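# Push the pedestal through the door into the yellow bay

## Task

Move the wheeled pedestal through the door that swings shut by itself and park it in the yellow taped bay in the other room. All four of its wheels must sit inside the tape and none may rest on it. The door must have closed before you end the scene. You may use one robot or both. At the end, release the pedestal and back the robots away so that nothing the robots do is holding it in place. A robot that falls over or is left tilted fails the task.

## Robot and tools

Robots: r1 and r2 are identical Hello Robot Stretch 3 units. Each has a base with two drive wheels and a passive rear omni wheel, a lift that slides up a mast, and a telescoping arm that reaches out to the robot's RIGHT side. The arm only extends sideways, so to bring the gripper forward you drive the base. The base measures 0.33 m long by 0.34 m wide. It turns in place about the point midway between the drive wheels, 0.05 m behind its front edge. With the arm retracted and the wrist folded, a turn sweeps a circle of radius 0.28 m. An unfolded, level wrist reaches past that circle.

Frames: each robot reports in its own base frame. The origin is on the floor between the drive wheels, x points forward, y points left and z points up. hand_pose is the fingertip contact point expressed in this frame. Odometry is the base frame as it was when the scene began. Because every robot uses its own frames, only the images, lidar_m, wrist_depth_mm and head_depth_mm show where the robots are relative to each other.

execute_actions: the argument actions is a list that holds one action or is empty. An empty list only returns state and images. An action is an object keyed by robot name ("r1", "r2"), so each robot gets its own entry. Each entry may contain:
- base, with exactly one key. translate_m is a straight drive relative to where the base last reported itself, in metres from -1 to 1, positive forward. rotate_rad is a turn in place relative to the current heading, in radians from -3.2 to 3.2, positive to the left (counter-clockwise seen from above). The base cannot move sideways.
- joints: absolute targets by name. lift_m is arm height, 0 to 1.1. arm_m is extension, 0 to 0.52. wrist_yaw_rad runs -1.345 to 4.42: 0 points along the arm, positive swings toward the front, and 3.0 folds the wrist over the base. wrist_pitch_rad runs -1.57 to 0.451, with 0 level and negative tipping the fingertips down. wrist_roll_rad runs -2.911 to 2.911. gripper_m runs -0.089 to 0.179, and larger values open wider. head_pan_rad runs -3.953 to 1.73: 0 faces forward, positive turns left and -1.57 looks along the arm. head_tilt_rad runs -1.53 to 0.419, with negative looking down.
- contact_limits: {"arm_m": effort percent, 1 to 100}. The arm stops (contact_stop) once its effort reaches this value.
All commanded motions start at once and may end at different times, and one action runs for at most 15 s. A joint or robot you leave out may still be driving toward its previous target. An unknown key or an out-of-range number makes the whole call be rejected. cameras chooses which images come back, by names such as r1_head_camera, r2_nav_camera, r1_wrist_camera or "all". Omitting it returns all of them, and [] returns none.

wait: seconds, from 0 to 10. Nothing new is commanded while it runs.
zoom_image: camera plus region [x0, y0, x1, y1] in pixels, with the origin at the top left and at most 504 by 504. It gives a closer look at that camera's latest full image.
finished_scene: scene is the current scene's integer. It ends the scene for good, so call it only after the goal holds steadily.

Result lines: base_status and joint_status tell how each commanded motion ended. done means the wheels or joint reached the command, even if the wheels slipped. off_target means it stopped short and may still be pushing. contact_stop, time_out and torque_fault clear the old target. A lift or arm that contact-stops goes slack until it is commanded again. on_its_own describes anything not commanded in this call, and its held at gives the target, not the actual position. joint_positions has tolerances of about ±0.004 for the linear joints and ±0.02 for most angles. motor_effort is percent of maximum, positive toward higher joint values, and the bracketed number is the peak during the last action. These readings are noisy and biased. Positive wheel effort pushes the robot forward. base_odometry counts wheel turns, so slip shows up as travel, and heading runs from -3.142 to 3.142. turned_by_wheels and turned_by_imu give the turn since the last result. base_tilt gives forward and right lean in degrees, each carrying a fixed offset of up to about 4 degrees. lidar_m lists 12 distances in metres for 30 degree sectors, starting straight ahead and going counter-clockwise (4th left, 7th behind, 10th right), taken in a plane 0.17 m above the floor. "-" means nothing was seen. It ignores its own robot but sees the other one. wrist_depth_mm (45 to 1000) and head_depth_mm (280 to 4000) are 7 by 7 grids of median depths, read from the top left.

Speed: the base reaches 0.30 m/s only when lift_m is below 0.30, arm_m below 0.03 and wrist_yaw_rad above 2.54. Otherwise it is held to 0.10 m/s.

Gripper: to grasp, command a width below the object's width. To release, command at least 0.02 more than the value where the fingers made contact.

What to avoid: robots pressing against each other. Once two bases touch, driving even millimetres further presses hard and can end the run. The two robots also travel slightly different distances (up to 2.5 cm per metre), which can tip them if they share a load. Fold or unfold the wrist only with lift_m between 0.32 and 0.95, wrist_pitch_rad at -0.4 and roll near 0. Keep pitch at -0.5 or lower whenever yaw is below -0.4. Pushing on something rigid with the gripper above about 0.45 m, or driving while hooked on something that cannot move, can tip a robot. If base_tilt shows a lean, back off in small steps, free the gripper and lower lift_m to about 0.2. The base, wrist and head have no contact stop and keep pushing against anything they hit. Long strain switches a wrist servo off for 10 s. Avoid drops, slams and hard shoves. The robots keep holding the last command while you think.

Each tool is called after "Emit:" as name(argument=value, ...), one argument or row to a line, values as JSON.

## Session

Emit:
execute_actions(
  actions=[],
)

Scene clock: 0.00 s.
r1.base_odometry: x=+0.000 y=+0.000 heading=+0.000 (m, m, rad; r1's odometry frame)
r1.turned_by_wheels: +0.000 (rad since the last result)
r1.turned_by_imu: +0.000 (rad since the last result)
r1.base_tilt: forward=+2.4 right=+0.5 (deg)
r1.lidar_m: 1.33 1.33 0.80 0.70 0.70 0.82 1.46 1.49 1.74 3.06 2.57 1.52
r1.head_depth_mm: 1481 1492 1516 1517 1538 1561 1574 / 1427 1442 1447 1462 1487 1491 1511 / 1365 1379 1394 1415 1425 1432 1455 / 1328 1331 1341 1356 1371 1389 1399 / 1281 1294 1301 1314 1325 1342 1350 / 1238 1251 1259 1267 1280 1296 1302 / 1201 1208 1218 1230 1244 1250 1258
r1.base_status: not commanded
r1.joint_positions: lift_m=+0.421 arm_m=-0.002 wrist_yaw_rad=+3.021 wrist_pitch_rad=-0.460 wrist_roll_rad=+0.001 gripper_m=+0.037 head_pan_rad=-0.011 head_tilt_rad=+0.011
r1.joint_status: not commanded
r1.motor_effort: left_wheel=-1 right_wheel=+0 lift_m=+35 arm_m=+1 wrist_yaw_rad=+1 wrist_pitch_rad=+4 wrist_roll_rad=+0 gripper_m=+1 head_pan_rad=+0 head_tilt_rad=+2 (%)
r1.hand_pose: x=+0.0050 y=+0.0749 z=+0.4241 quat_wxyz=(+0.203, +0.697, +0.120, +0.677) (m; r1's base frame)
r1.wrist_depth_mm: 552 - 661 714 787 913 - / 594 - 705 773 898 - - / 639 676 782 851 966 - - / 683 734 841 874 877 841 818 / 735 755 - 728 734 707 697 / 659 637 - 620 - 609 594 / 564 563 - 565 539 535 530
r2.base_odometry: x=+0.000 y=+0.000 heading=+0.000 (m, m, rad; r2's odometry frame)
r2.turned_by_wheels: +0.000 (rad since the last result)
r2.turned_by_imu: +0.000 (rad since the last result)
r2.base_tilt: forward=+0.1 right=-0.8 (deg)
r2.lidar_m: 1.36 1.33 1.41 1.95 1.93 2.03 2.93 2.54 3.79 2.91 2.84 1.77
r2.head_depth_mm: 1614 1635 1652 1664 1693 1721 1736 / 1534 1561 1567 1600 1617 1627 1641 / 1461 1475 1489 1502 1528 1543 1559 / 1392 1407 1418 1430 1444 1454 1484 / 1329 1340 1350 1367 1384 1399 1408 / 1276 1278 1296 1312 1326 1333 1340 / 1218 1227 1245 1248 1263 1273 1284
r2.base_status: not commanded
r2.joint_positions: lift_m=+0.547 arm_m=+0.002 wrist_yaw_rad=+2.859 wrist_pitch_rad=-0.348 wrist_roll_rad=+0.013 gripper_m=+0.037 head_pan_rad=-0.014 head_tilt_rad=+0.012
r2.joint_status: not commanded
r2.motor_effort: left_wheel=+0 right_wheel=-1 lift_m=+29 arm_m=+0 wrist_yaw_rad=+0 wrist_pitch_rad=+8 wrist_roll_rad=+0 gripper_m=+0 head_pan_rad=+0 head_tilt_rad=+2 (%)
r2.hand_pose: x=+0.0436 y=+0.0762 z=+0.5759 quat_wxyz=(+0.220, +0.711, +0.022, +0.668) (m; r2's base frame)
r2.wrist_depth_mm: - - - - - - 965 / - - - - - - - / - - - - - - - / - - - - - - - / - - - - - - - / 843 - 890 888 933 948 958 / 711 - 746 753 781 784 792
pictures: r1_head_camera (sideways: a quarter turn clockwise sets it upright), r1_nav_camera (sideways: a quarter turn counterclockwise sets it upright), r1_wrist_camera, r2_head_camera (sideways: a quarter turn clockwise sets it upright), r2_nav_camera (sideways: a quarter turn counterclockwise sets it upright), r2_wrist_camera
Images, in order (width x height): r1_head_camera 896x504, r1_nav_camera 672x504, r1_wrist_camera 644x364, r2_head_camera 896x504, r2_nav_camera 672x504, r2_wrist_camera 644x364.

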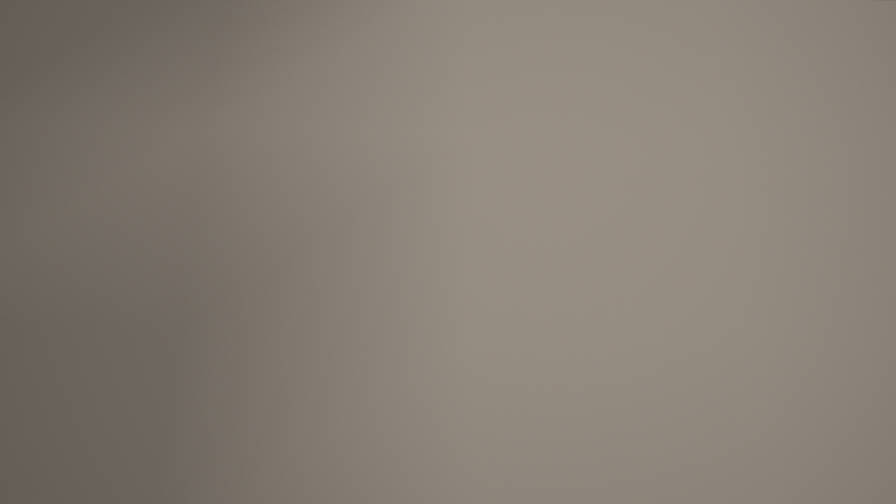

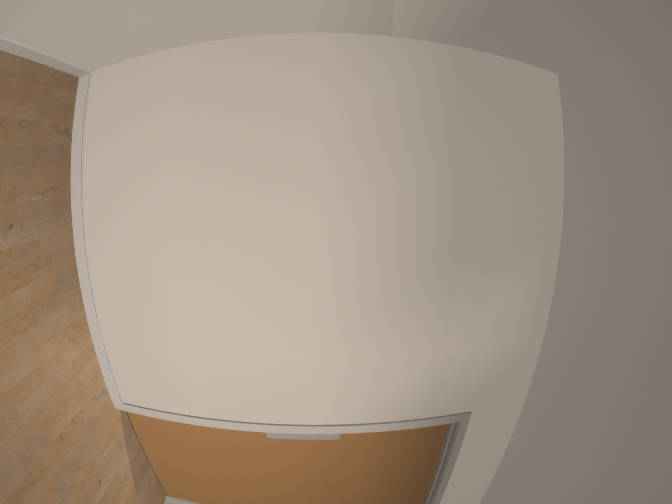

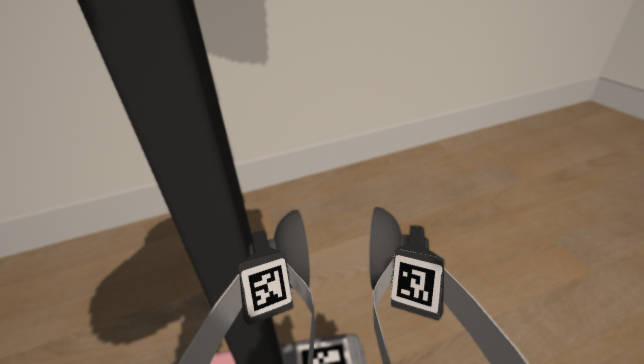

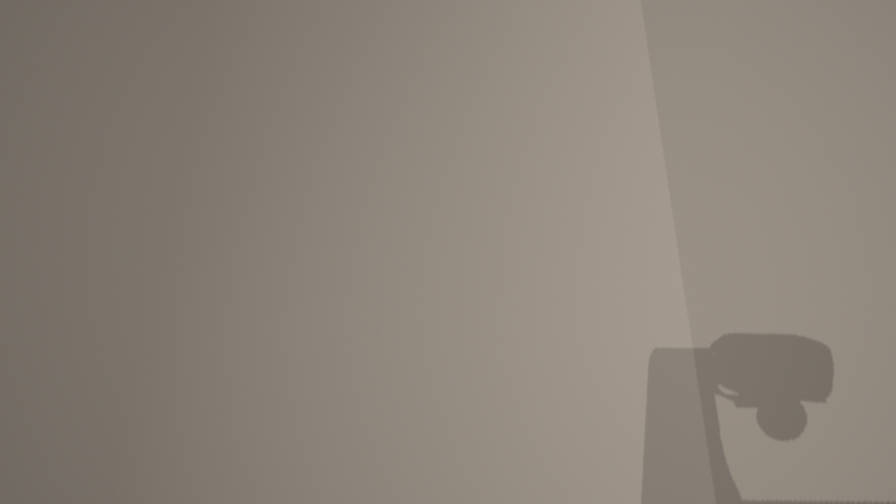

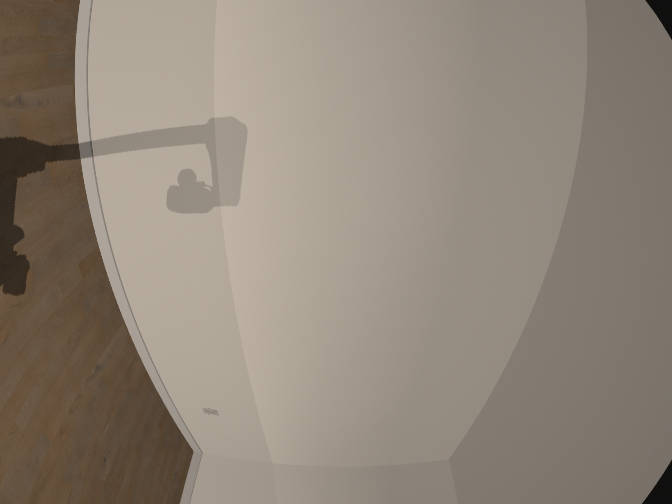

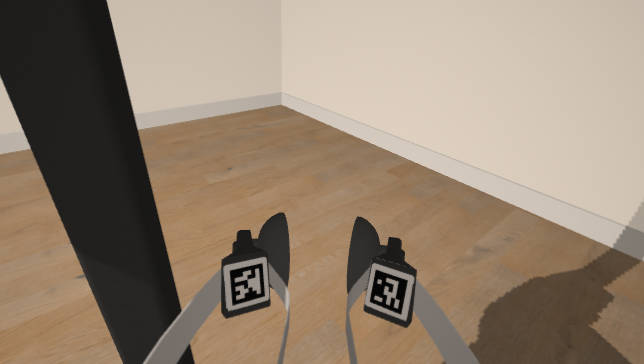

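Emit:
execute_actions(
  actions=[
    {"r1":{"joints":{"head_pan_rad":-1.9,"head_tilt_rad":-0.7,"wrist_pitch_rad":-0.42,"wrist_yaw_rad":3.0}},"r2":{"joints":{"head_pan_rad":-2.6,"head_tilt_rad":-0.7,"wrist_pitch_rad":-0.42,"wrist_yaw_rad":3.0}}},
  ],
  cameras=["r1_head_camera","r1_nav_camera","r2_head_camera","r2_nav_camera"],
)

Scene clock: 3.13 s.
r1.base_odometry: x=+0.000 y=+0.000 heading=+0.000 (m, m, rad; r1's odometry frame)
r1.turned_by_wheels: +0.000 (rad since the last result)
r1.turned_by_imu: +0.000 (rad since the last result)
r1.base_tilt: forward=+2.5 right=+0.5 (deg)
r1.lidar_m: 1.33 1.33 0.80 0.70 0.70 0.82 1.47 1.48 1.73 3.05 2.56 1.52
r1.head_depth_mm: 1590 1711 1862 1923 1609 1342 1159 / 1771 1941 2127 1979 1596 1337 1154 / 2010 2208 2363 1953 1589 1335 1146 / 2293 2629 2550 1944 1573 1321 1162 / 2753 3068 2498 1925 1564 1313 1139 / 3331 3510 2473 1904 1556 1309 1127 / 3546 3477 2457 1896 1545 1304 1131
r1.base_status: not commanded
r1.joint_positions: lift_m=+0.421 arm_m=-0.002 wrist_yaw_rad=+3.002 wrist_pitch_rad=-0.441 wrist_roll_rad=+0.001 gripper_m=+0.037 head_pan_rad=-1.893 head_tilt_rad=-0.691
r1.joint_status: all done
r1.motor_effort: left_wheel=-1(0) right_wheel=+0(0) lift_m=+35(35) arm_m=+2(2) wrist_yaw_rad=-2(2) wrist_pitch_rad=+6(6) wrist_roll_rad=+1(0) gripper_m=+0(1) head_pan_rad=-4(47) head_tilt_rad=-5(42) (%)
r1.hand_pose: x=+0.0096 y=+0.0767 z=+0.4281 quat_wxyz=(+0.203, +0.699, +0.106, +0.677) (m; r1's base frame)
r1.wrist_depth_mm: 546 - 655 718 800 903 - / 585 - 708 793 879 - - / 622 668 764 865 953 - - / 678 738 850 868 880 874 860 / 711 761 - 741 764 723 711 / 657 644 - 636 - 621 609 / 577 571 - 563 546 542 532
r2.base_odometry: x=+0.000 y=+0.000 heading=+0.000 (m, m, rad; r2's odometry frame)
r2.turned_by_wheels: +0.000 (rad since the last result)
r2.turned_by_imu: +0.000 (rad since the last result)
r2.base_tilt: forward=+0.0 right=-0.8 (deg)
r2.lidar_m: 1.35 1.33 1.41 1.95 1.93 2.02 2.93 2.55 3.78 2.90 2.85 1.77
r2.head_depth_mm: 3901 3129 2356 1896 1583 1363 1202 / 3889 3123 2337 1894 1574 1362 1198 / 3913 2675 2335 1891 1587 1360 1195 / 2763 2707 2347 1883 1578 1363 1192 / - 2860 2319 1894 1585 1359 1196 / - 3045 2331 1864 1565 1357 1193 / - 3068 2341 1876 1575 1354 1193
r2.base_status: not commanded
r2.joint_positions: lift_m=+0.547 arm_m=+0.002 wrist_yaw_rad=+2.998 wrist_pitch_rad=-0.433 wrist_roll_rad=+0.013 gripper_m=+0.037 head_pan_rad=-2.593 head_tilt_rad=-0.691
r2.joint_status: all done
r2.motor_effort: left_wheel=+0(0) right_wheel=-1(1) lift_m=+29(28) arm_m=+1(0) wrist_yaw_rad=+2(2) wrist_pitch_rad=+7(7) wrist_roll_rad=+0(0) gripper_m=+0(0) head_pan_rad=-4(49) head_tilt_rad=-6(52) (%)
r2.hand_pose: x=+0.0107 y=+0.0729 z=+0.5565 quat_wxyz=(+0.202, +0.704, +0.101, +0.673) (m; r2's base frame)
r2.wrist_depth_mm: - - - - - - - / - - - - - - - / - - - - - - - / - - - - - - - / 921 934 - 979 - - - / 790 793 - 811 862 851 889 / 678 669 690 694 714 727 734
pictures: r1_head_camera (sideways: a quarter turn clockwise sets it upright), r1_nav_camera (sideways: a quarter turn counterclockwise sets it upright), r2_head_camera (sideways: a quarter turn clockwise sets it upright), r2_nav_camera (sideways: a quarter turn counterclockwise sets it upright)
Images, in order (width x height): r1_head_camera 896x504, r1_nav_camera 672x504, r2_head_camera 896x504, r2_nav_camera 672x504.

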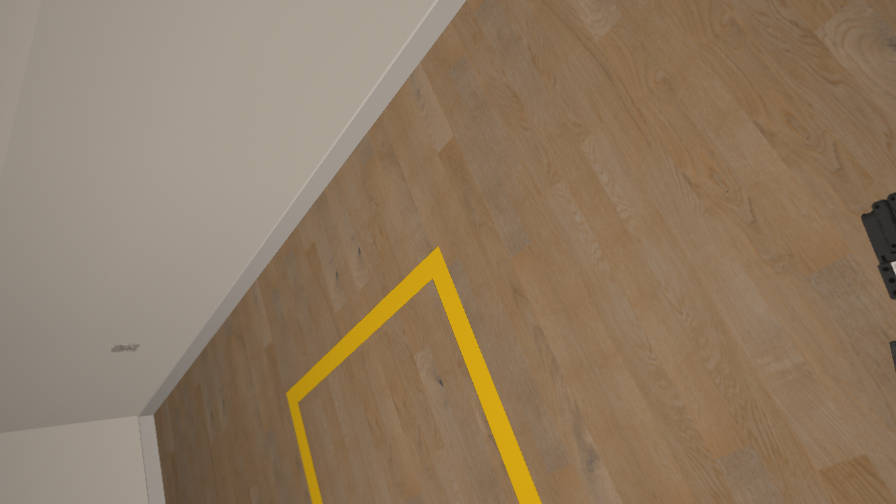

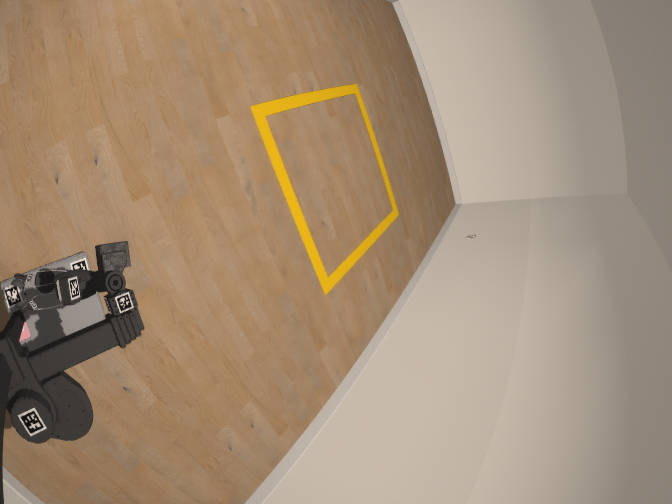

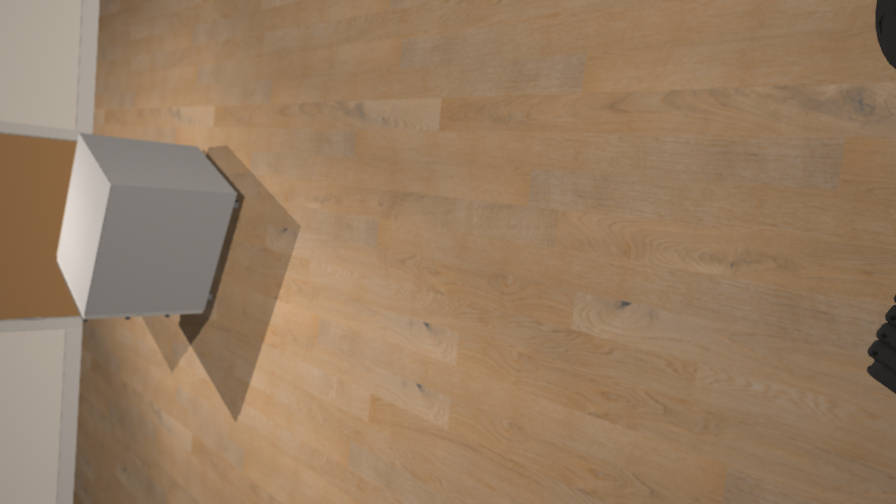

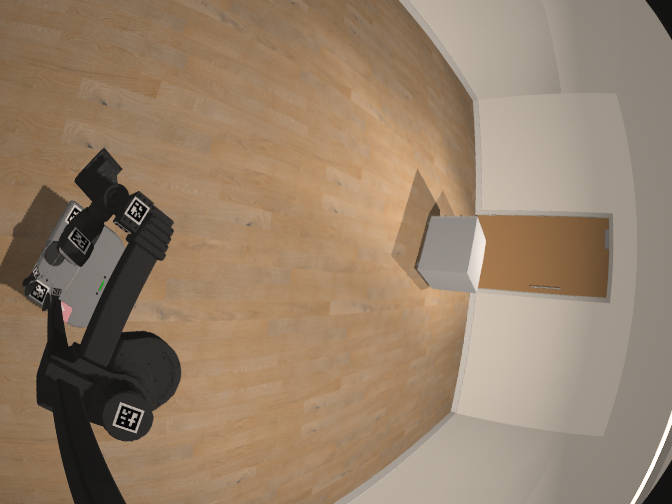

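Emit:
execute_actions(
  actions=[
    {"r1":{"joints":{"lift_m":0.26,"head_pan_rad":0,"head_tilt_rad":-0.7}},"r2":{"joints":{"lift_m":0.26,"head_pan_rad":0,"head_tilt_rad":-0.6}}},
  ],
  cameras=[],
)

Emit:
execute_actions(
  actions=[
    {"r1":{"base":{"rotate_rad":-0.93}},"r2":{"base":{"rotate_rad":-2.84}}},
  ],
  cameras=[],
)

Emit:
execute_actions(
  actions=[
    {"r1":{"base":{"translate_m":0.9}},"r2":{"base":{"translate_m":1.0}}},
  ],
  cameras=["r1_head_camera","r1_nav_camera","r2_head_camera","r2_nav_camera"],
)

Scene clock: 41.00 s.
r1.base_odometry: x=+0.000 y=+0.000 heading=+0.000 (m, m, rad; r1's odometry frame)
r1.turned_by_wheels: +0.000 (rad since the last result)
r1.turned_by_imu: +0.001 (rad since the last result)
r1.base_tilt: forward=+2.4 right=+0.6 (deg)
r1.lidar_m: 1.33 1.33 0.80 0.70 0.70 0.82 1.47 1.48 1.74 3.07 2.55 1.52
r1.head_depth_mm: 1266 1466 1745 1940 1609 1345 1163 / 1231 1417 1674 1892 1583 1337 1149 / 1194 1363 1597 1849 1583 1333 1147 / 1162 1324 1538 1800 1567 1321 1141 / 1129 1285 1488 1750 1556 1313 1137 / 1101 1243 1437 1699 1544 1304 1135 / 1072 1209 1382 1631 1533 1301 1128
r1.base_status: not commanded
r1.joint_positions: lift_m=+0.261 arm_m=-0.002 wrist_yaw_rad=+3.001 wrist_pitch_rad=-0.440 wrist_roll_rad=+0.001 gripper_m=+0.037 head_pan_rad=-0.007 head_tilt_rad=-0.691
r1.joint_status: all done
r1.motor_effort: left_wheel=-1(1) right_wheel=+0(0) lift_m=+13(27) arm_m=+2(1) wrist_yaw_rad=-1(1) wrist_pitch_rad=+5(6) wrist_roll_rad=+0(0) gripper_m=+0(1) head_pan_rad=+3(48) head_tilt_rad=-5(6) (%)
r1.hand_pose: x=+0.0097 y=+0.0769 z=+0.2685 quat_wxyz=(+0.203, +0.699, +0.106, +0.677) (m; r1's base frame)
r1.wrist_depth_mm: 548 - 652 714 815 909 - / 588 - 726 793 871 973 - / 628 662 760 785 801 786 758 / 655 671 654 638 630 614 601 / 565 557 - 538 539 518 505 / 472 489 - - - 439 433 / - - - - 390 386 381
r2.base_odometry: x=+0.000 y=+0.000 heading=+0.000 (m, m, rad; r2's odometry frame)
r2.turned_by_wheels: +0.000 (rad since the last result)
r2.turned_by_imu: +0.001 (rad since the last result)
r2.base_tilt: forward=+0.0 right=-0.8 (deg)
r2.lidar_m: 1.36 1.33 1.41 1.95 1.92 2.02 2.94 2.56 3.78 2.90 2.84 1.76
r2.head_depth_mm: 1440 1628 1866 2057 1716 1443 1245 / 1376 1542 1758 1970 1713 1443 1235 / 1314 1466 1659 1908 1698 1436 1242 / 1258 1403 1580 1799 1696 1437 1240 / 1214 1337 1496 1706 1700 1431 1239 / 1170 1291 1438 1614 1696 1429 1238 / 1125 1240 1370 1533 1652 1429 1232
r2.base_status: not commanded
r2.joint_positions: lift_m=+0.260 arm_m=+0.002 wrist_yaw_rad=+2.998 wrist_pitch_rad=-0.435 wrist_roll_rad=+0.013 gripper_m=+0.037 head_pan_rad=-0.007 head_tilt_rad=-0.606
r2.joint_status: all done
r2.motor_effort: left_wheel=+0(0) right_wheel=-1(1) lift_m=+20(25) arm_m=+0(0) wrist_yaw_rad=+2(1) wrist_pitch_rad=+8(8) wrist_roll_rad=+0(1) gripper_m=+0(0) head_pan_rad=+4(50) head_tilt_rad=+3(18) (%)
r2.hand_pose: x=+0.0106 y=+0.0727 z=+0.2693 quat_wxyz=(+0.203, +0.704, +0.101, +0.673) (m; r2's base frame)
r2.wrist_depth_mm: - - - - - - - / - - - - - - - / 830 834 885 910 952 1000 - / 643 639 661 704 707 722 752 / 529 531 - 566 576 590 601 / 454 - - - 484 487 492 / - - - - 403 418 428
pictures: none
No camera images: the call's "cameras" was empty. Leave "cameras" out to get every camera's image.

Scene clock: 43.93 s.
r1.base_odometry: x=+0.000 y=+0.000 heading=-0.930 (m, m, rad; r1's odometry frame)
r1.turned_by_wheels: -0.930 (rad since the last result)
r1.turned_by_imu: -0.914 (rad since the last result)
r1.base_tilt: forward=+2.5 right=+0.5 (deg)
r1.lidar_m: 2.29 1.44 1.33 1.15 0.76 0.70 0.71 0.89 1.48 1.50 1.89 3.96
r1.head_depth_mm: 3420 3609 2587 1988 1602 1343 1159 / 3502 3700 2589 1961 1594 1337 1155 / 3678 3647 2548 1948 1583 1332 1150 / 3227 3406 2540 1941 1578 1319 1142 / 2542 2855 2480 1906 1559 1314 1142 / 2155 2406 2468 1911 1548 1307 1133 / 1900 2066 2212 1900 1543 1296 1128
r1.base_status: done
r1.joint_positions: lift_m=+0.261 arm_m=-0.002 wrist_yaw_rad=+3.001 wrist_pitch_rad=-0.440 wrist_roll_rad=+0.001 gripper_m=+0.037 head_pan_rad=-0.007 head_tilt_rad=-0.692
r1.joint_status: not commanded
r1.motor_effort: left_wheel=+3(11) right_wheel=-3(7) lift_m=+13(13) arm_m=+1(1) wrist_yaw_rad=-2(1) wrist_pitch_rad=+6(5) wrist_roll_rad=+0(0) gripper_m=+0(1) head_pan_rad=+3(3) head_tilt_rad=-4(4) (%)
r1.hand_pose: x=+0.0098 y=+0.0768 z=+0.2685 quat_wxyz=(+0.203, +0.699, +0.106, +0.677) (m; r1's base frame)
r1.wrist_depth_mm: 646 - - - - - - / 661 - - - - - - / 670 774 854 831 800 788 774 / 645 683 663 643 637 616 611 / 562 545 - 536 536 519 511 / 475 484 - - - 440 429 / - - - - 389 382 377
r2.base_odometry: x=+0.000 y=+0.000 heading=-2.840 (m, m, rad; r2's odometry frame)
r2.turned_by_wheels: -2.840 (rad since the last result)
r2.turned_by_imu: -2.906 (rad since the last result)
r2.base_tilt: forward=+0.0 right=-0.8 (deg)
r2.lidar_m: 2.55 2.61 3.16 2.85 2.34 1.47 1.33 1.34 1.62 1.91 1.92 2.33
r2.head_depth_mm: - 3864 2769 2119 1715 1443 1249 / - 3949 2731 2105 1719 1441 1241 / - 3955 2758 2118 1699 1446 1242 / - 3859 2775 2101 1707 1440 1244 / 3951 3701 2727 2094 1703 1436 1239 / 3973 2574 2645 2093 1689 1423 1235 / 3874 2601 2696 2094 1703 1428 1236
r2.base_status: done
r2.joint_positions: lift_m=+0.260 arm_m=+0.002 wrist_yaw_rad=+2.998 wrist_pitch_rad=-0.435 wrist_roll_rad=+0.013 gripper_m=+0.037 head_pan_rad=-0.007 head_tilt_rad=-0.605
r2.joint_status: not commanded
r2.motor_effort: left_wheel=+2(9) right_wheel=-4(11) lift_m=+20(20) arm_m=-1(1) wrist_yaw_rad=+1(1) wrist_pitch_rad=+8(8) wrist_roll_rad=+0(0) gripper_m=+0(0) head_pan_rad=+3(4) head_tilt_rad=+3(4) (%)
r2.hand_pose: x=+0.0105 y=+0.0727 z=+0.2693 quat_wxyz=(+0.203, +0.704, +0.101, +0.673) (m; r2's base frame)
r2.wrist_depth_mm: - - - - - - - / - - - - - - - / 847 820 890 894 966 985 - / 637 651 690 687 713 732 764 / 530 528 - 564 583 589 602 / 459 - - - 493 481 489 / - - - - 406 423 421
pictures: none
No camera images: the call's "cameras" was empty. Leave "cameras" out to get every camera's image.

Scene clock: 48.97 s.
r1.base_odometry: x=+0.538 y=-0.721 heading=-0.930 (m, m, rad; r1's odometry frame)
r1.turned_by_wheels: +0.000 (rad since the last result)
r1.turned_by_imu: +0.006 (rad since the last result)
r1.base_tilt: forward=+2.4 right=+0.5 (deg)
r1.lidar_m: 1.67 1.14 0.98 0.99 1.25 1.52 1.54 1.94 1.83 1.85 2.34 3.19
r1.head_depth_mm: 2698 3000 2599 1991 1590 1347 1159 / 2778 3136 2580 1958 1586 1333 1156 / 2858 3203 2556 1947 1578 1327 1148 / 2309 2673 2515 1938 1568 1319 1140 / 1829 2061 2275 1912 1553 1311 1137 / 1517 1670 1916 1900 1546 1309 1130 / 1372 1514 1667 1774 1534 1300 1125
r1.base_status: done
r1.joint_positions: lift_m=+0.261 arm_m=-0.002 wrist_yaw_rad=+3.001 wrist_pitch_rad=-0.440 wrist_roll_rad=+0.001 gripper_m=+0.037 head_pan_rad=-0.007 head_tilt_rad=-0.692
r1.joint_status: not commanded
r1.motor_effort: left_wheel=+3(14) right_wheel=-2(6) lift_m=+14(14) arm_m=+1(1) wrist_yaw_rad=+0(1) wrist_pitch_rad=+6(6) wrist_roll_rad=+0(1) gripper_m=+0(0) head_pan_rad=+3(3) head_tilt_rad=-3(5) (%)
r1.hand_pose: x=+0.0099 y=+0.0769 z=+0.2685 quat_wxyz=(+0.203, +0.699, +0.105, +0.677) (m; r1's base frame)
r1.wrist_depth_mm: - - - 947 897 827 859 / - - - - 949 916 899 / 904 856 847 814 806 773 761 / 690 678 663 650 633 618 609 / 561 552 - 535 539 515 508 / 476 486 - - - 440 436 / - - - - 389 384 382
r2.base_odometry: x=-0.955 y=-0.297 heading=-2.840 (m, m, rad; r2's odometry frame)
r2.turned_by_wheels: +0.000 (rad since the last result)
r2.turned_by_imu: +0.005 (rad since the last result)
r2.base_tilt: forward=+0.0 right=-0.8 (deg)
r2.lidar_m: 1.85 1.59 3.32 3.01 3.03 2.56 2.32 2.33 1.92 1.73 1.75 2.12
r2.head_depth_mm: 3228 3533 2747 2134 1722 1445 1237 / 3229 3510 2783 2105 1706 1446 1240 / 3215 3447 2757 2128 1717 1435 1246 / 3132 3436 2734 2106 1702 1436 1238 / 3048 3383 2724 2113 1702 1450 1239 / 3037 3325 2084 2016 1717 1428 1235 / 2993 3246 1761 1885 1694 1429 1233
r2.base_status: done
r2.joint_positions: lift_m=+0.260 arm_m=+0.002 wrist_yaw_rad=+2.999 wrist_pitch_rad=-0.435 wrist_roll_rad=+0.013 gripper_m=+0.037 head_pan_rad=-0.007 head_tilt_rad=-0.605
r2.joint_status: not commanded
r2.motor_effort: left_wheel=+2(9) right_wheel=-4(8) lift_m=+20(19) arm_m=+0(0) wrist_yaw_rad=+1(1) wrist_pitch_rad=+8(8) wrist_roll_rad=+0(0) gripper_m=+0(0) head_pan_rad=+4(4) head_tilt_rad=+3(3) (%)
r2.hand_pose: x=+0.0105 y=+0.0727 z=+0.2693 quat_wxyz=(+0.202, +0.704, +0.102, +0.673) (m; r2's base frame)
r2.wrist_depth_mm: - - - - - - - / - - - - - - - / 828 854 880 929 951 999 - / 632 645 679 699 716 744 744 / 522 532 - 561 586 578 596 / 461 - - - 491 493 499 / - - - - 407 418 421
pictures: r1_head_camera (sideways: a quarter turn clockwise sets it upright), r1_nav_camera (sideways: a quarter turn counterclockwise sets it upright), r2_head_camera (sideways: a quarter turn clockwise sets it upright), r2_nav_camera (sideways: a quarter turn counterclockwise sets it upright)
Images, in order (width x height): r1_head_camera 896x504, r1_nav_camera 672x504, r2_head_camera 896x504, r2_nav_camera 672x504.

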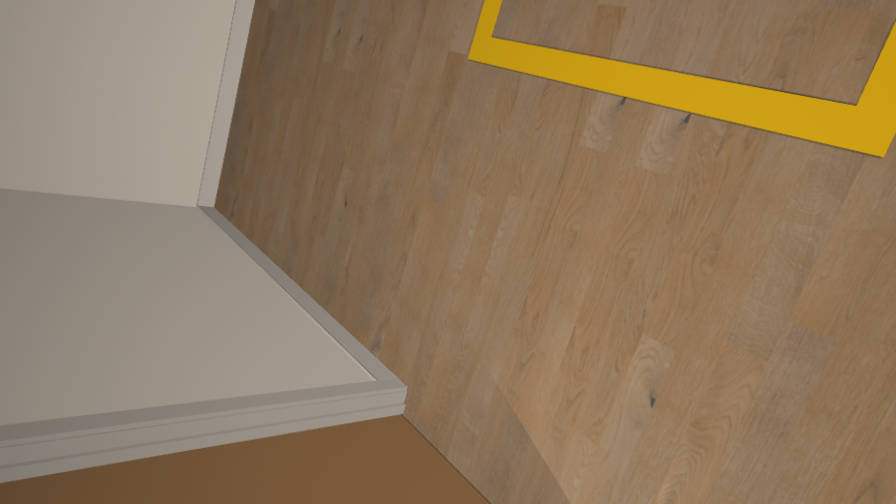

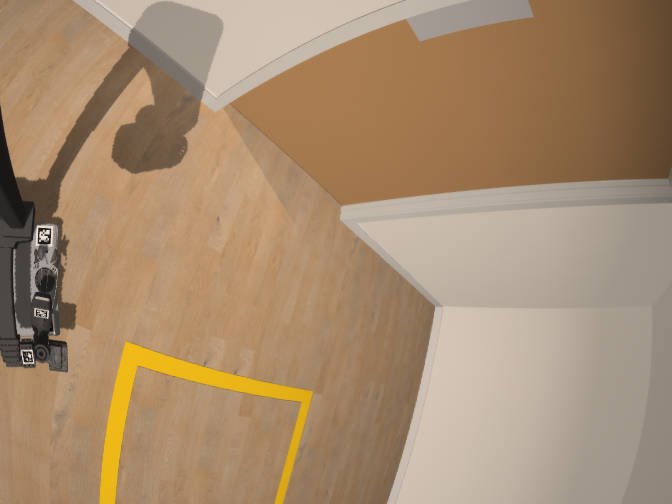

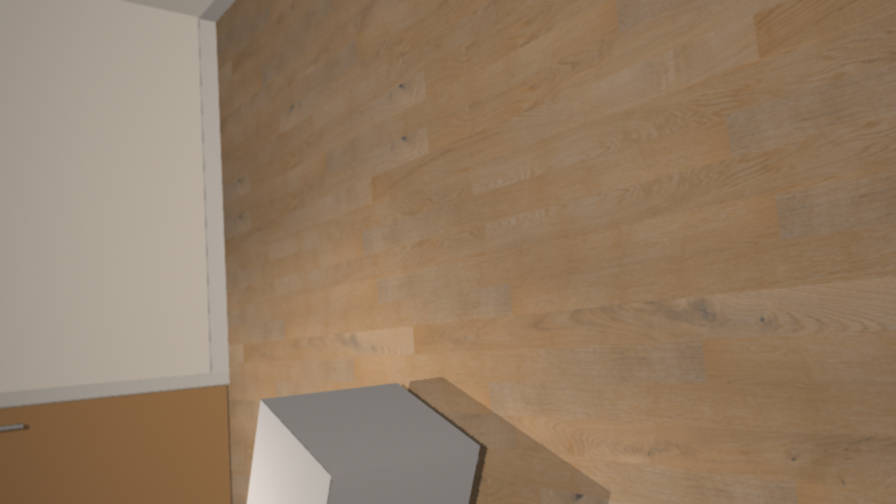

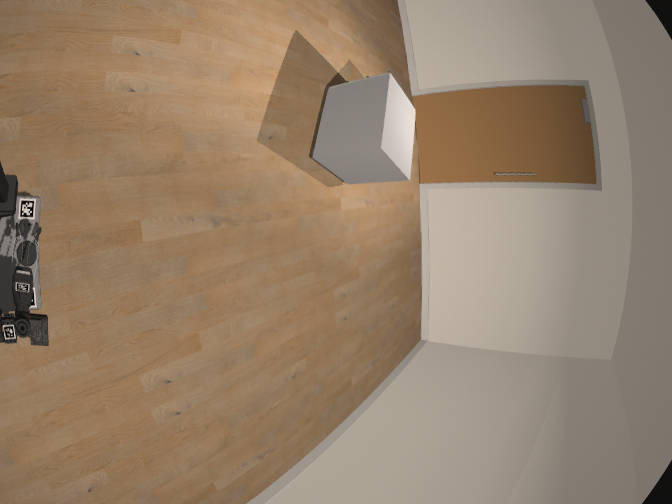

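Emit:
execute_actions(
  actions=[
    {"r1":{"base":{"translate_m":0.74}},"r2":{"base":{"rotate_rad":0.766}}},
  ],
  cameras=[],
)

Emit:
execute_actions(
  actions=[
    {"r1":{"base":{"rotate_rad":-2.0},"joints":{"head_pan_rad":-2.0}},"r2":{"base":{"translate_m":1.0}}},
  ],
  cameras=[],
)

Emit:
execute_actions(
  actions=[
    {"r1":{"joints":{"head_pan_rad":-3.14,"head_tilt_rad":-0.8}},"r2":{"base":{"translate_m":0.6}}},
  ],
  cameras=["r1_head_camera","r1_nav_camera","r2_head_camera","r2_nav_camera"],
)

Scene clock: 74.90 s.
r1.base_odometry: x=+0.981 y=-1.314 heading=-0.930 (m, m, rad; r1's odometry frame)
r1.turned_by_wheels: +0.000 (rad since the last result)
r1.turned_by_imu: +0.005 (rad since the last result)
r1.base_tilt: forward=+2.3 right=+0.5 (deg)
r1.lidar_m: 1.10 0.83 0.76 0.75 0.88 1.89 2.23 2.28 2.12 2.15 2.72 2.54
r1.head_depth_mm: 2107 2370 2527 1979 1601 1348 1163 / 2186 2453 2568 1972 1595 1342 1154 / 2117 2507 2523 1953 1583 1329 1149 / 1584 1848 2192 1926 1575 1323 1143 / 1257 1414 1622 1794 1552 1314 1133 / 1047 1150 1280 1441 1516 1303 1130 / 894 970 1055 1212 1408 1303 1127
r1.base_status: done
r1.joint_positions: lift_m=+0.261 arm_m=-0.002 wrist_yaw_rad=+3.001 wrist_pitch_rad=-0.440 wrist_roll_rad=+0.001 gripper_m=+0.037 head_pan_rad=-0.007 head_tilt_rad=-0.692
r1.joint_status: not commanded
r1.motor_effort: left_wheel=+2(15) right_wheel=-2(6) lift_m=+14(14) arm_m=+1(2) wrist_yaw_rad=-1(1) wrist_pitch_rad=+5(6) wrist_roll_rad=+1(0) gripper_m=+0(0) head_pan_rad=+3(3) head_tilt_rad=-5(4) (%)
r1.hand_pose: x=+0.0099 y=+0.0769 z=+0.2686 quat_wxyz=(+0.203, +0.699, +0.105, +0.677) (m; r1's base frame)
r1.wrist_depth_mm: 848 - 724 743 694 666 625 / 946 - 783 826 770 719 674 / 905 858 834 836 800 753 717 / 698 679 665 648 637 619 612 / 560 555 - 534 534 515 507 / 477 485 - - - 442 434 / - - - - 388 382 376
r2.base_odometry: x=-0.955 y=-0.297 heading=-2.074 (m, m, rad; r2's odometry frame)
r2.turned_by_wheels: +0.766 (rad since the last result)
r2.turned_by_imu: +0.784 (rad since the last result)
r2.base_tilt: forward=+0.0 right=-0.8 (deg)
r2.lidar_m: 1.79 3.07 3.00 3.07 2.37 2.32 2.29 1.77 1.73 1.84 2.67 1.58
r2.head_depth_mm: 3162 3419 1846 1923 1728 1443 1250 / 3357 3637 2041 2051 1716 1442 1241 / 3590 3677 2735 2090 1706 1437 1242 / 3782 3917 2765 2097 1700 1441 1240 / 3959 3920 2742 2089 1700 1432 1239 / 3609 3693 2739 2077 1706 1440 1235 / 3369 3466 2720 2091 1697 1426 1241
r2.base_status: done
r2.joint_positions: lift_m=+0.260 arm_m=+0.002 wrist_yaw_rad=+2.999 wrist_pitch_rad=-0.435 wrist_roll_rad=+0.013 gripper_m=+0.037 head_pan_rad=-0.007 head_tilt_rad=-0.605
r2.joint_status: not commanded
r2.motor_effort: left_wheel=-2(8) right_wheel=+2(12) lift_m=+20(20) arm_m=+0(1) wrist_yaw_rad=+1(1) wrist_pitch_rad=+8(8) wrist_roll_rad=+0(0) gripper_m=+0(0) head_pan_rad=+4(3) head_tilt_rad=+3(3) (%)
r2.hand_pose: x=+0.0105 y=+0.0727 z=+0.2693 quat_wxyz=(+0.202, +0.704, +0.102, +0.673) (m; r2's base frame)
r2.wrist_depth_mm: - - - - - - - / - - - - - - - / 837 833 898 919 951 993 - / 641 648 675 680 717 727 761 / 527 536 - 560 584 592 597 / 462 - - - 492 480 492 / - - - - 409 415 426
pictures: none
No camera images: the call's "cameras" was empty. Leave "cameras" out to get every camera's image.

Scene clock: 79.93 s.
r1.base_odometry: x=+0.981 y=-1.314 heading=-2.929 (m, m, rad; r1's odometry frame)
r1.turned_by_wheels: -2.000 (rad since the last result)
r1.turned_by_imu: -1.965 (rad since the last result)
r1.base_tilt: forward=+2.4 right=+0.6 (deg)
r1.lidar_m: 2.12 2.20 2.65 2.55 0.97 0.80 0.77 0.75 0.96 2.19 2.27 2.21
r1.head_depth_mm: 819 877 941 1019 1108 1262 1156 / 939 1011 1103 1218 1347 1334 1155 / 1099 1204 1337 1495 1540 1332 1151 / 1321 1485 1681 1817 1566 1321 1144 / 1664 1929 2214 1926 1563 1308 1139 / 1916 2176 2389 1905 1542 1307 1130 / 1849 2074 2280 1898 1543 1299 1126
r1.base_status: done
r1.joint_positions: lift_m=+0.261 arm_m=-0.002 wrist_yaw_rad=+3.001 wrist_pitch_rad=-0.440 wrist_roll_rad=+0.001 gripper_m=+0.037 head_pan_rad=-1.993 head_tilt_rad=-0.692
r1.joint_status: all done
r1.motor_effort: left_wheel=+4(14) right_wheel=-3(8) lift_m=+14(14) arm_m=+1(1) wrist_yaw_rad=+0(0) wrist_pitch_rad=+6(5) wrist_roll_rad=+0(0) gripper_m=+1(0) head_pan_rad=-4(48) head_tilt_rad=-5(5) (%)
r1.hand_pose: x=+0.0099 y=+0.0769 z=+0.2686 quat_wxyz=(+0.203, +0.699, +0.105, +0.677) (m; r1's base frame)
r1.wrist_depth_mm: - - - - - - - / - - - - - - - / 859 853 832 816 805 777 756 / 698 676 666 651 635 623 599 / 560 556 - 536 545 514 505 / 478 487 - - - 447 431 / - - - - 393 383 381
r2.base_odometry: x=-1.437 y=-1.173 heading=-2.074 (m, m, rad; r2's odometry frame)
r2.turned_by_wheels: +0.000 (rad since the last result)
r2.turned_by_imu: +0.005 (rad since the last result)
r2.base_tilt: forward=+0.0 right=-0.9 (deg)
r2.lidar_m: 2.82 2.49 2.45 2.61 3.21 3.14 3.04 2.35 2.31 2.46 0.78 0.80
r2.head_depth_mm: 2419 2674 2736 2127 1255 1346 1245 / 2560 2827 2798 2123 1722 1440 1235 / 2725 2996 2744 2105 1710 1440 1248 / 2895 3226 2732 2101 1713 1442 1245 / 3120 3387 2708 2092 1697 1440 1243 / 2938 3166 2691 2093 1705 1428 1238 / 2674 2900 2695 2092 1702 1432 1239
r2.base_status: done
r2.joint_positions: lift_m=+0.260 arm_m=+0.002 wrist_yaw_rad=+2.999 wrist_pitch_rad=-0.435 wrist_roll_rad=+0.013 gripper_m=+0.037 head_pan_rad=-0.007 head_tilt_rad=-0.605
r2.joint_status: not commanded
r2.motor_effort: left_wheel=-2(4) right_wheel=+3(12) lift_m=+20(20) arm_m=+0(0) wrist_yaw_rad=+1(1) wrist_pitch_rad=+8(8) wrist_roll_rad=+0(0) gripper_m=+0(1) head_pan_rad=+4(4) head_tilt_rad=+3(3) (%)
r2.hand_pose: x=+0.0104 y=+0.0727 z=+0.2692 quat_wxyz=(+0.202, +0.704, +0.102, +0.673) (m; r2's base frame)
r2.wrist_depth_mm: - - - - - - - / - - - - - - - / 817 841 888 905 944 972 - / 650 649 685 694 707 735 759 / 527 535 - 559 588 584 590 / 460 - - - 487 482 489 / - - - - 409 422 424
pictures: none
No camera images: the call's "cameras" was empty. Leave "cameras" out to get every camera's image.

Scene clock: 83.57 s.
r1.base_odometry: x=+0.981 y=-1.314 heading=-2.929 (m, m, rad; r1's odometry frame)
r1.turned_by_wheels: +0.000 (rad since the last result)
r1.turned_by_imu: +0.000 (rad since the last result)
r1.base_tilt: forward=+2.5 right=+0.5 (deg)
r1.lidar_m: 2.12 2.19 2.65 2.55 0.97 0.80 0.77 0.75 0.96 2.19 2.27 2.21
r1.head_depth_mm: 657 760 905 1120 1403 1287 1153 / 655 757 903 1114 1398 1281 1131 / 654 757 900 1112 1396 1274 - / 651 755 898 1109 1392 1271 - / 651 752 896 1106 1385 1257 1151 / 650 753 891 1102 1382 1251 1121 / 648 751 892 1044 1271 1245 1097
r1.base_status: not commanded
r1.joint_positions: lift_m=+0.261 arm_m=-0.002 wrist_yaw_rad=+3.001 wrist_pitch_rad=-0.440 wrist_roll_rad=+0.001 gripper_m=+0.037 head_pan_rad=-3.133 head_tilt_rad=-0.790
r1.joint_status: all done
r1.motor_effort: left_wheel=+3(3) right_wheel=-3(3) lift_m=+14(14) arm_m=+1(1) wrist_yaw_rad=+0(0) wrist_pitch_rad=+5(5) wrist_roll_rad=+0(0) gripper_m=+1(0) head_pan_rad=-3(46) head_tilt_rad=-6(19) (%)
r1.hand_pose: x=+0.0099 y=+0.0769 z=+0.2686 quat_wxyz=(+0.203, +0.699, +0.105, +0.677) (m; r1's base frame)
r1.wrist_depth_mm: - - - - - - - / - - - - - - - / 852 849 854 833 797 769 757 / 687 677 667 648 631 624 614 / 558 549 - 539 539 513 511 / 475 480 - - - 439 436 / - - - - 389 383 381
r2.base_odometry: x=-1.727 y=-1.699 heading=-2.074 (m, m, rad; r2's odometry frame)
r2.turned_by_wheels: +0.000 (rad since the last result)
r2.turned_by_imu: +0.003 (rad since the last result)
r2.base_tilt: forward=+0.1 right=-0.9 (deg)
r2.lidar_m: 2.30 2.14 2.10 2.24 3.29 3.63 3.47 2.69 2.64 0.48 0.46 2.16
r2.head_depth_mm: 1965 2141 2351 2124 1714 1445 1247 / 2068 2264 2478 2122 1717 1444 1241 / 2215 2441 2609 2132 1708 1444 1241 / 2348 2598 2738 2112 1709 1438 1240 / 2532 2830 2710 2093 1714 1431 1238 / 2527 2727 2710 2092 1700 1433 1242 / 2278 2488 2616 2097 1696 1439 1239
r2.base_status: done
r2.joint_positions: lift_m=+0.260 arm_m=+0.002 wrist_yaw_rad=+2.999 wrist_pitch_rad=-0.435 wrist_roll_rad=+0.013 gripper_m=+0.037 head_pan_rad=-0.007 head_tilt_rad=-0.605
r2.joint_status: not commanded
r2.motor_effort: left_wheel=-2(5) right_wheel=+2(11) lift_m=+20(20) arm_m=+0(1) wrist_yaw_rad=+1(0) wrist_pitch_rad=+8(8) wrist_roll_rad=+0(0) gripper_m=+0(0) head_pan_rad=+4(3) head_tilt_rad=+3(3) (%)
r2.hand_pose: x=+0.0104 y=+0.0727 z=+0.2692 quat_wxyz=(+0.202, +0.704, +0.102, +0.673) (m; r2's base frame)
r2.wrist_depth_mm: - - - - - - - / - - - - - - - / 822 843 872 924 945 987 - / 638 650 680 686 728 741 741 / 535 527 - 554 585 590 601 / 454 - - - 489 491 486 / - - - - 408 416 420
pictures: r1_head_camera (sideways: a quarter turn clockwise sets it upright), r1_nav_camera (sideways: a quarter turn counterclockwise sets it upright), r2_head_camera (sideways: a quarter turn clockwise sets it upright), r2_nav_camera (sideways: a quarter turn counterclockwise sets it upright)
Images, in order (width x height): r1_head_camera 896x504, r1_nav_camera 672x504, r2_head_camera 896x504, r2_nav_camera 672x504.

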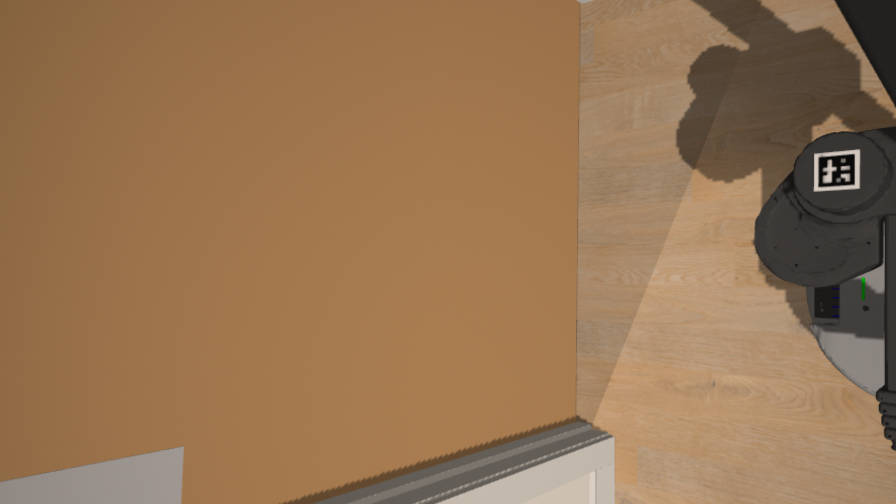

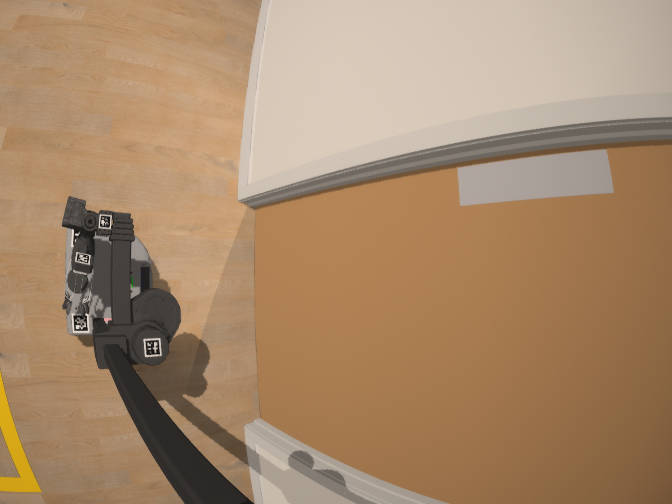

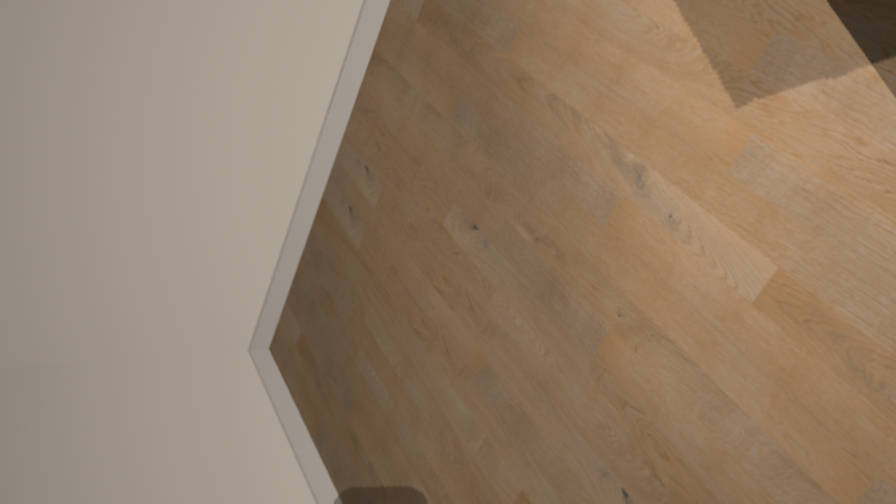

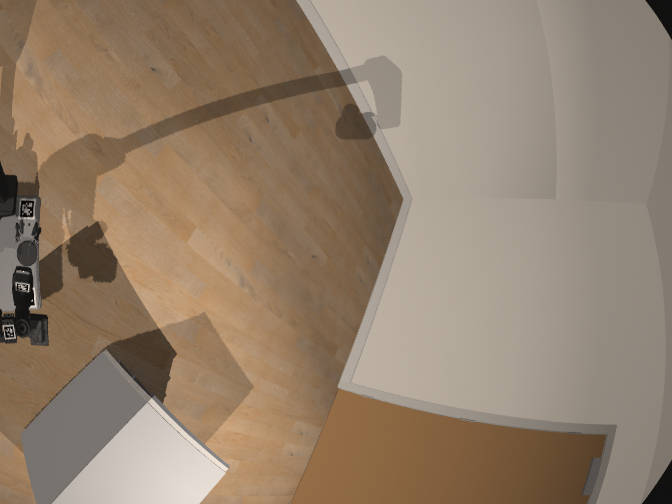

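Emit:
execute_actions(
  actions=[
    {"r1":{"base":{"translate_m":-0.45},"joints":{"lift_m":0.31}},"r2":{"base":{"rotate_rad":-0.585},"joints":{"lift_m":0.7,"head_tilt_rad":-0.9,"head_pan_rad":-0.3}}},
  ],
  cameras=["r1_nav_camera","r2_head_camera","r2_nav_camera"],
)

Scene clock: 100.67 s.
r1.base_odometry: x=+1.421 y=-1.220 heading=-2.929 (m, m, rad; r1's odometry frame)
r1.turned_by_wheels: +0.000 (rad since the last result)
r1.turned_by_imu: -0.001 (rad since the last result)
r1.base_tilt: forward=+2.5 right=+0.6 (deg)
r1.lidar_m: 2.57 2.66 2.64 1.00 0.46 0.33 0.32 0.33 0.41 0.88 2.27 2.68
r1.head_depth_mm: - 300 353 437 573 830 1130 / - 300 353 436 571 822 1107 / - 299 351 434 568 817 - / - 298 351 433 566 812 - / - 297 350 431 563 807 1127 / - 297 349 430 560 802 1100 / - 299 348 428 558 797 1061
r1.base_status: done
r1.joint_positions: lift_m=+0.309 arm_m=-0.002 wrist_yaw_rad=+3.001 wrist_pitch_rad=-0.439 wrist_roll_rad=+0.001 gripper_m=+0.037 head_pan_rad=-3.133 head_tilt_rad=-0.791
r1.joint_status: all done
r1.motor_effort: left_wheel=+3(13) right_wheel=-3(10) lift_m=+54(57) arm_m=+1(1) wrist_yaw_rad=+0(1) wrist_pitch_rad=+5(5) wrist_roll_rad=+0(1) gripper_m=+0(0) head_pan_rad=-3(4) head_tilt_rad=-5(6) (%)
r1.hand_pose: x=+0.0099 y=+0.0769 z=+0.3172 quat_wxyz=(+0.203, +0.699, +0.105, +0.677) (m; r1's base frame)
r1.wrist_depth_mm: 476 - - - - - - / 471 - - - - - - / 459 593 957 925 902 869 855 / 450 615 731 716 704 709 690 / 432 597 - 598 607 580 559 / 423 525 - 526 - 494 487 / 404 - - - 436 431 424
r2.base_odometry: x=-1.727 y=-1.699 heading=-2.659 (m, m, rad; r2's odometry frame)
r2.turned_by_wheels: -0.585 (rad since the last result)
r2.turned_by_imu: -0.598 (rad since the last result)
r2.base_tilt: forward=+0.0 right=-0.9 (deg)
r2.lidar_m: 2.16 2.24 2.18 2.11 2.19 3.02 3.63 3.67 2.74 2.65 0.49 0.46
r2.head_depth_mm: 2308 2133 1825 968 896 1197 1150 / 2238 2133 1830 967 901 1206 1137 / 2185 2147 1107 967 923 1216 1133 / 2112 2132 1825 1551 1325 1239 1130 / 2087 2142 1821 1575 1391 1253 1133 / 2044 2133 1807 1571 1394 1248 1137 / 1993 2117 1816 1575 1390 1248 1130
r2.base_status: done
r2.joint_positions: lift_m=+0.700 arm_m=+0.002 wrist_yaw_rad=+2.999 wrist_pitch_rad=-0.435 wrist_roll_rad=+0.013 gripper_m=+0.037 head_pan_rad=-0.293 head_tilt_rad=-0.889
r2.joint_status: all done
r2.motor_effort: left_wheel=+2(8) right_wheel=-5(11) lift_m=+35(39) arm_m=+1(0) wrist_yaw_rad=+1(1) wrist_pitch_rad=+8(8) wrist_roll_rad=+0(0) gripper_m=+0(0) head_pan_rad=-4(27) head_tilt_rad=-7(37) (%)
r2.hand_pose: x=+0.0104 y=+0.0727 z=+0.7086 quat_wxyz=(+0.203, +0.704, +0.102, +0.673) (m; r2's base frame)
r2.wrist_depth_mm: - - - - - - - / - - - - - - - / - - - - - - - / - - - - - - - / - - - - - - - / 949 946 - 991 - - - / 823 852 853 855 880 903 915
pictures: r1_nav_camera (sideways: a quarter turn counterclockwise sets it upright), r2_head_camera (sideways: a quarter turn clockwise sets it upright), r2_nav_camera (sideways: a quarter turn counterclockwise sets it upright)
Images, in order (width x height): r1_nav_camera 672x504, r2_head_camera 896x504, r2_nav_camera 672x504.

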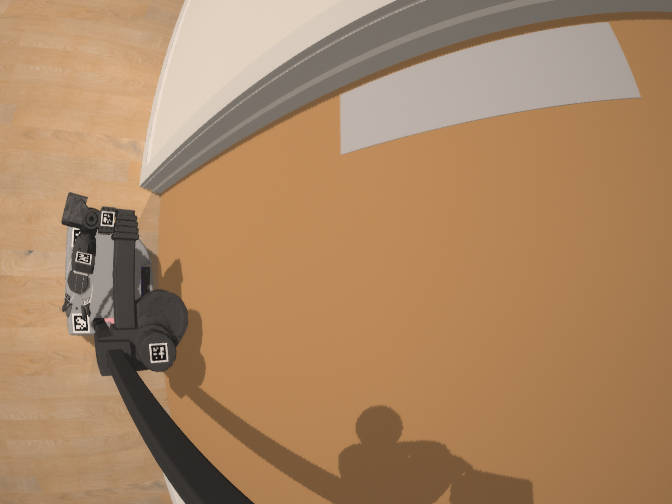

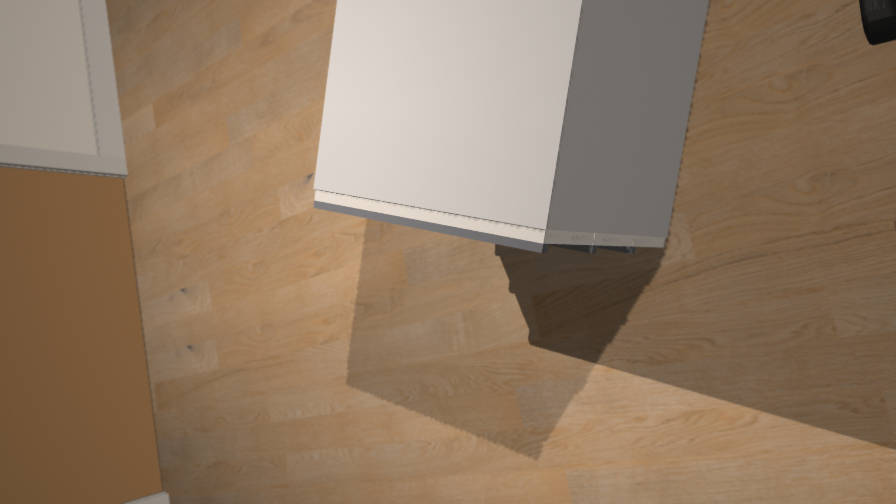

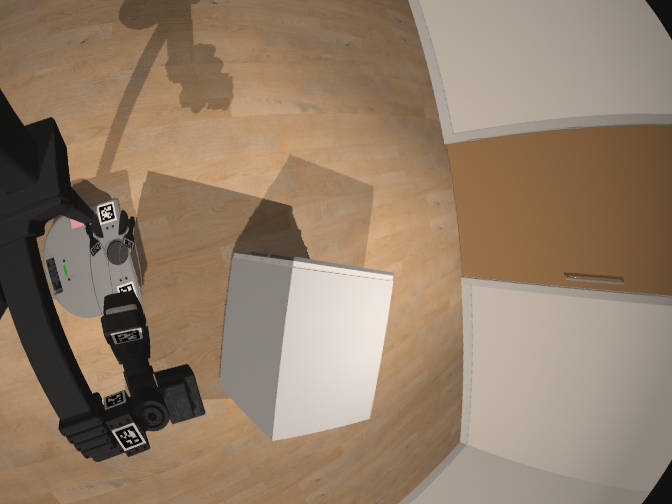

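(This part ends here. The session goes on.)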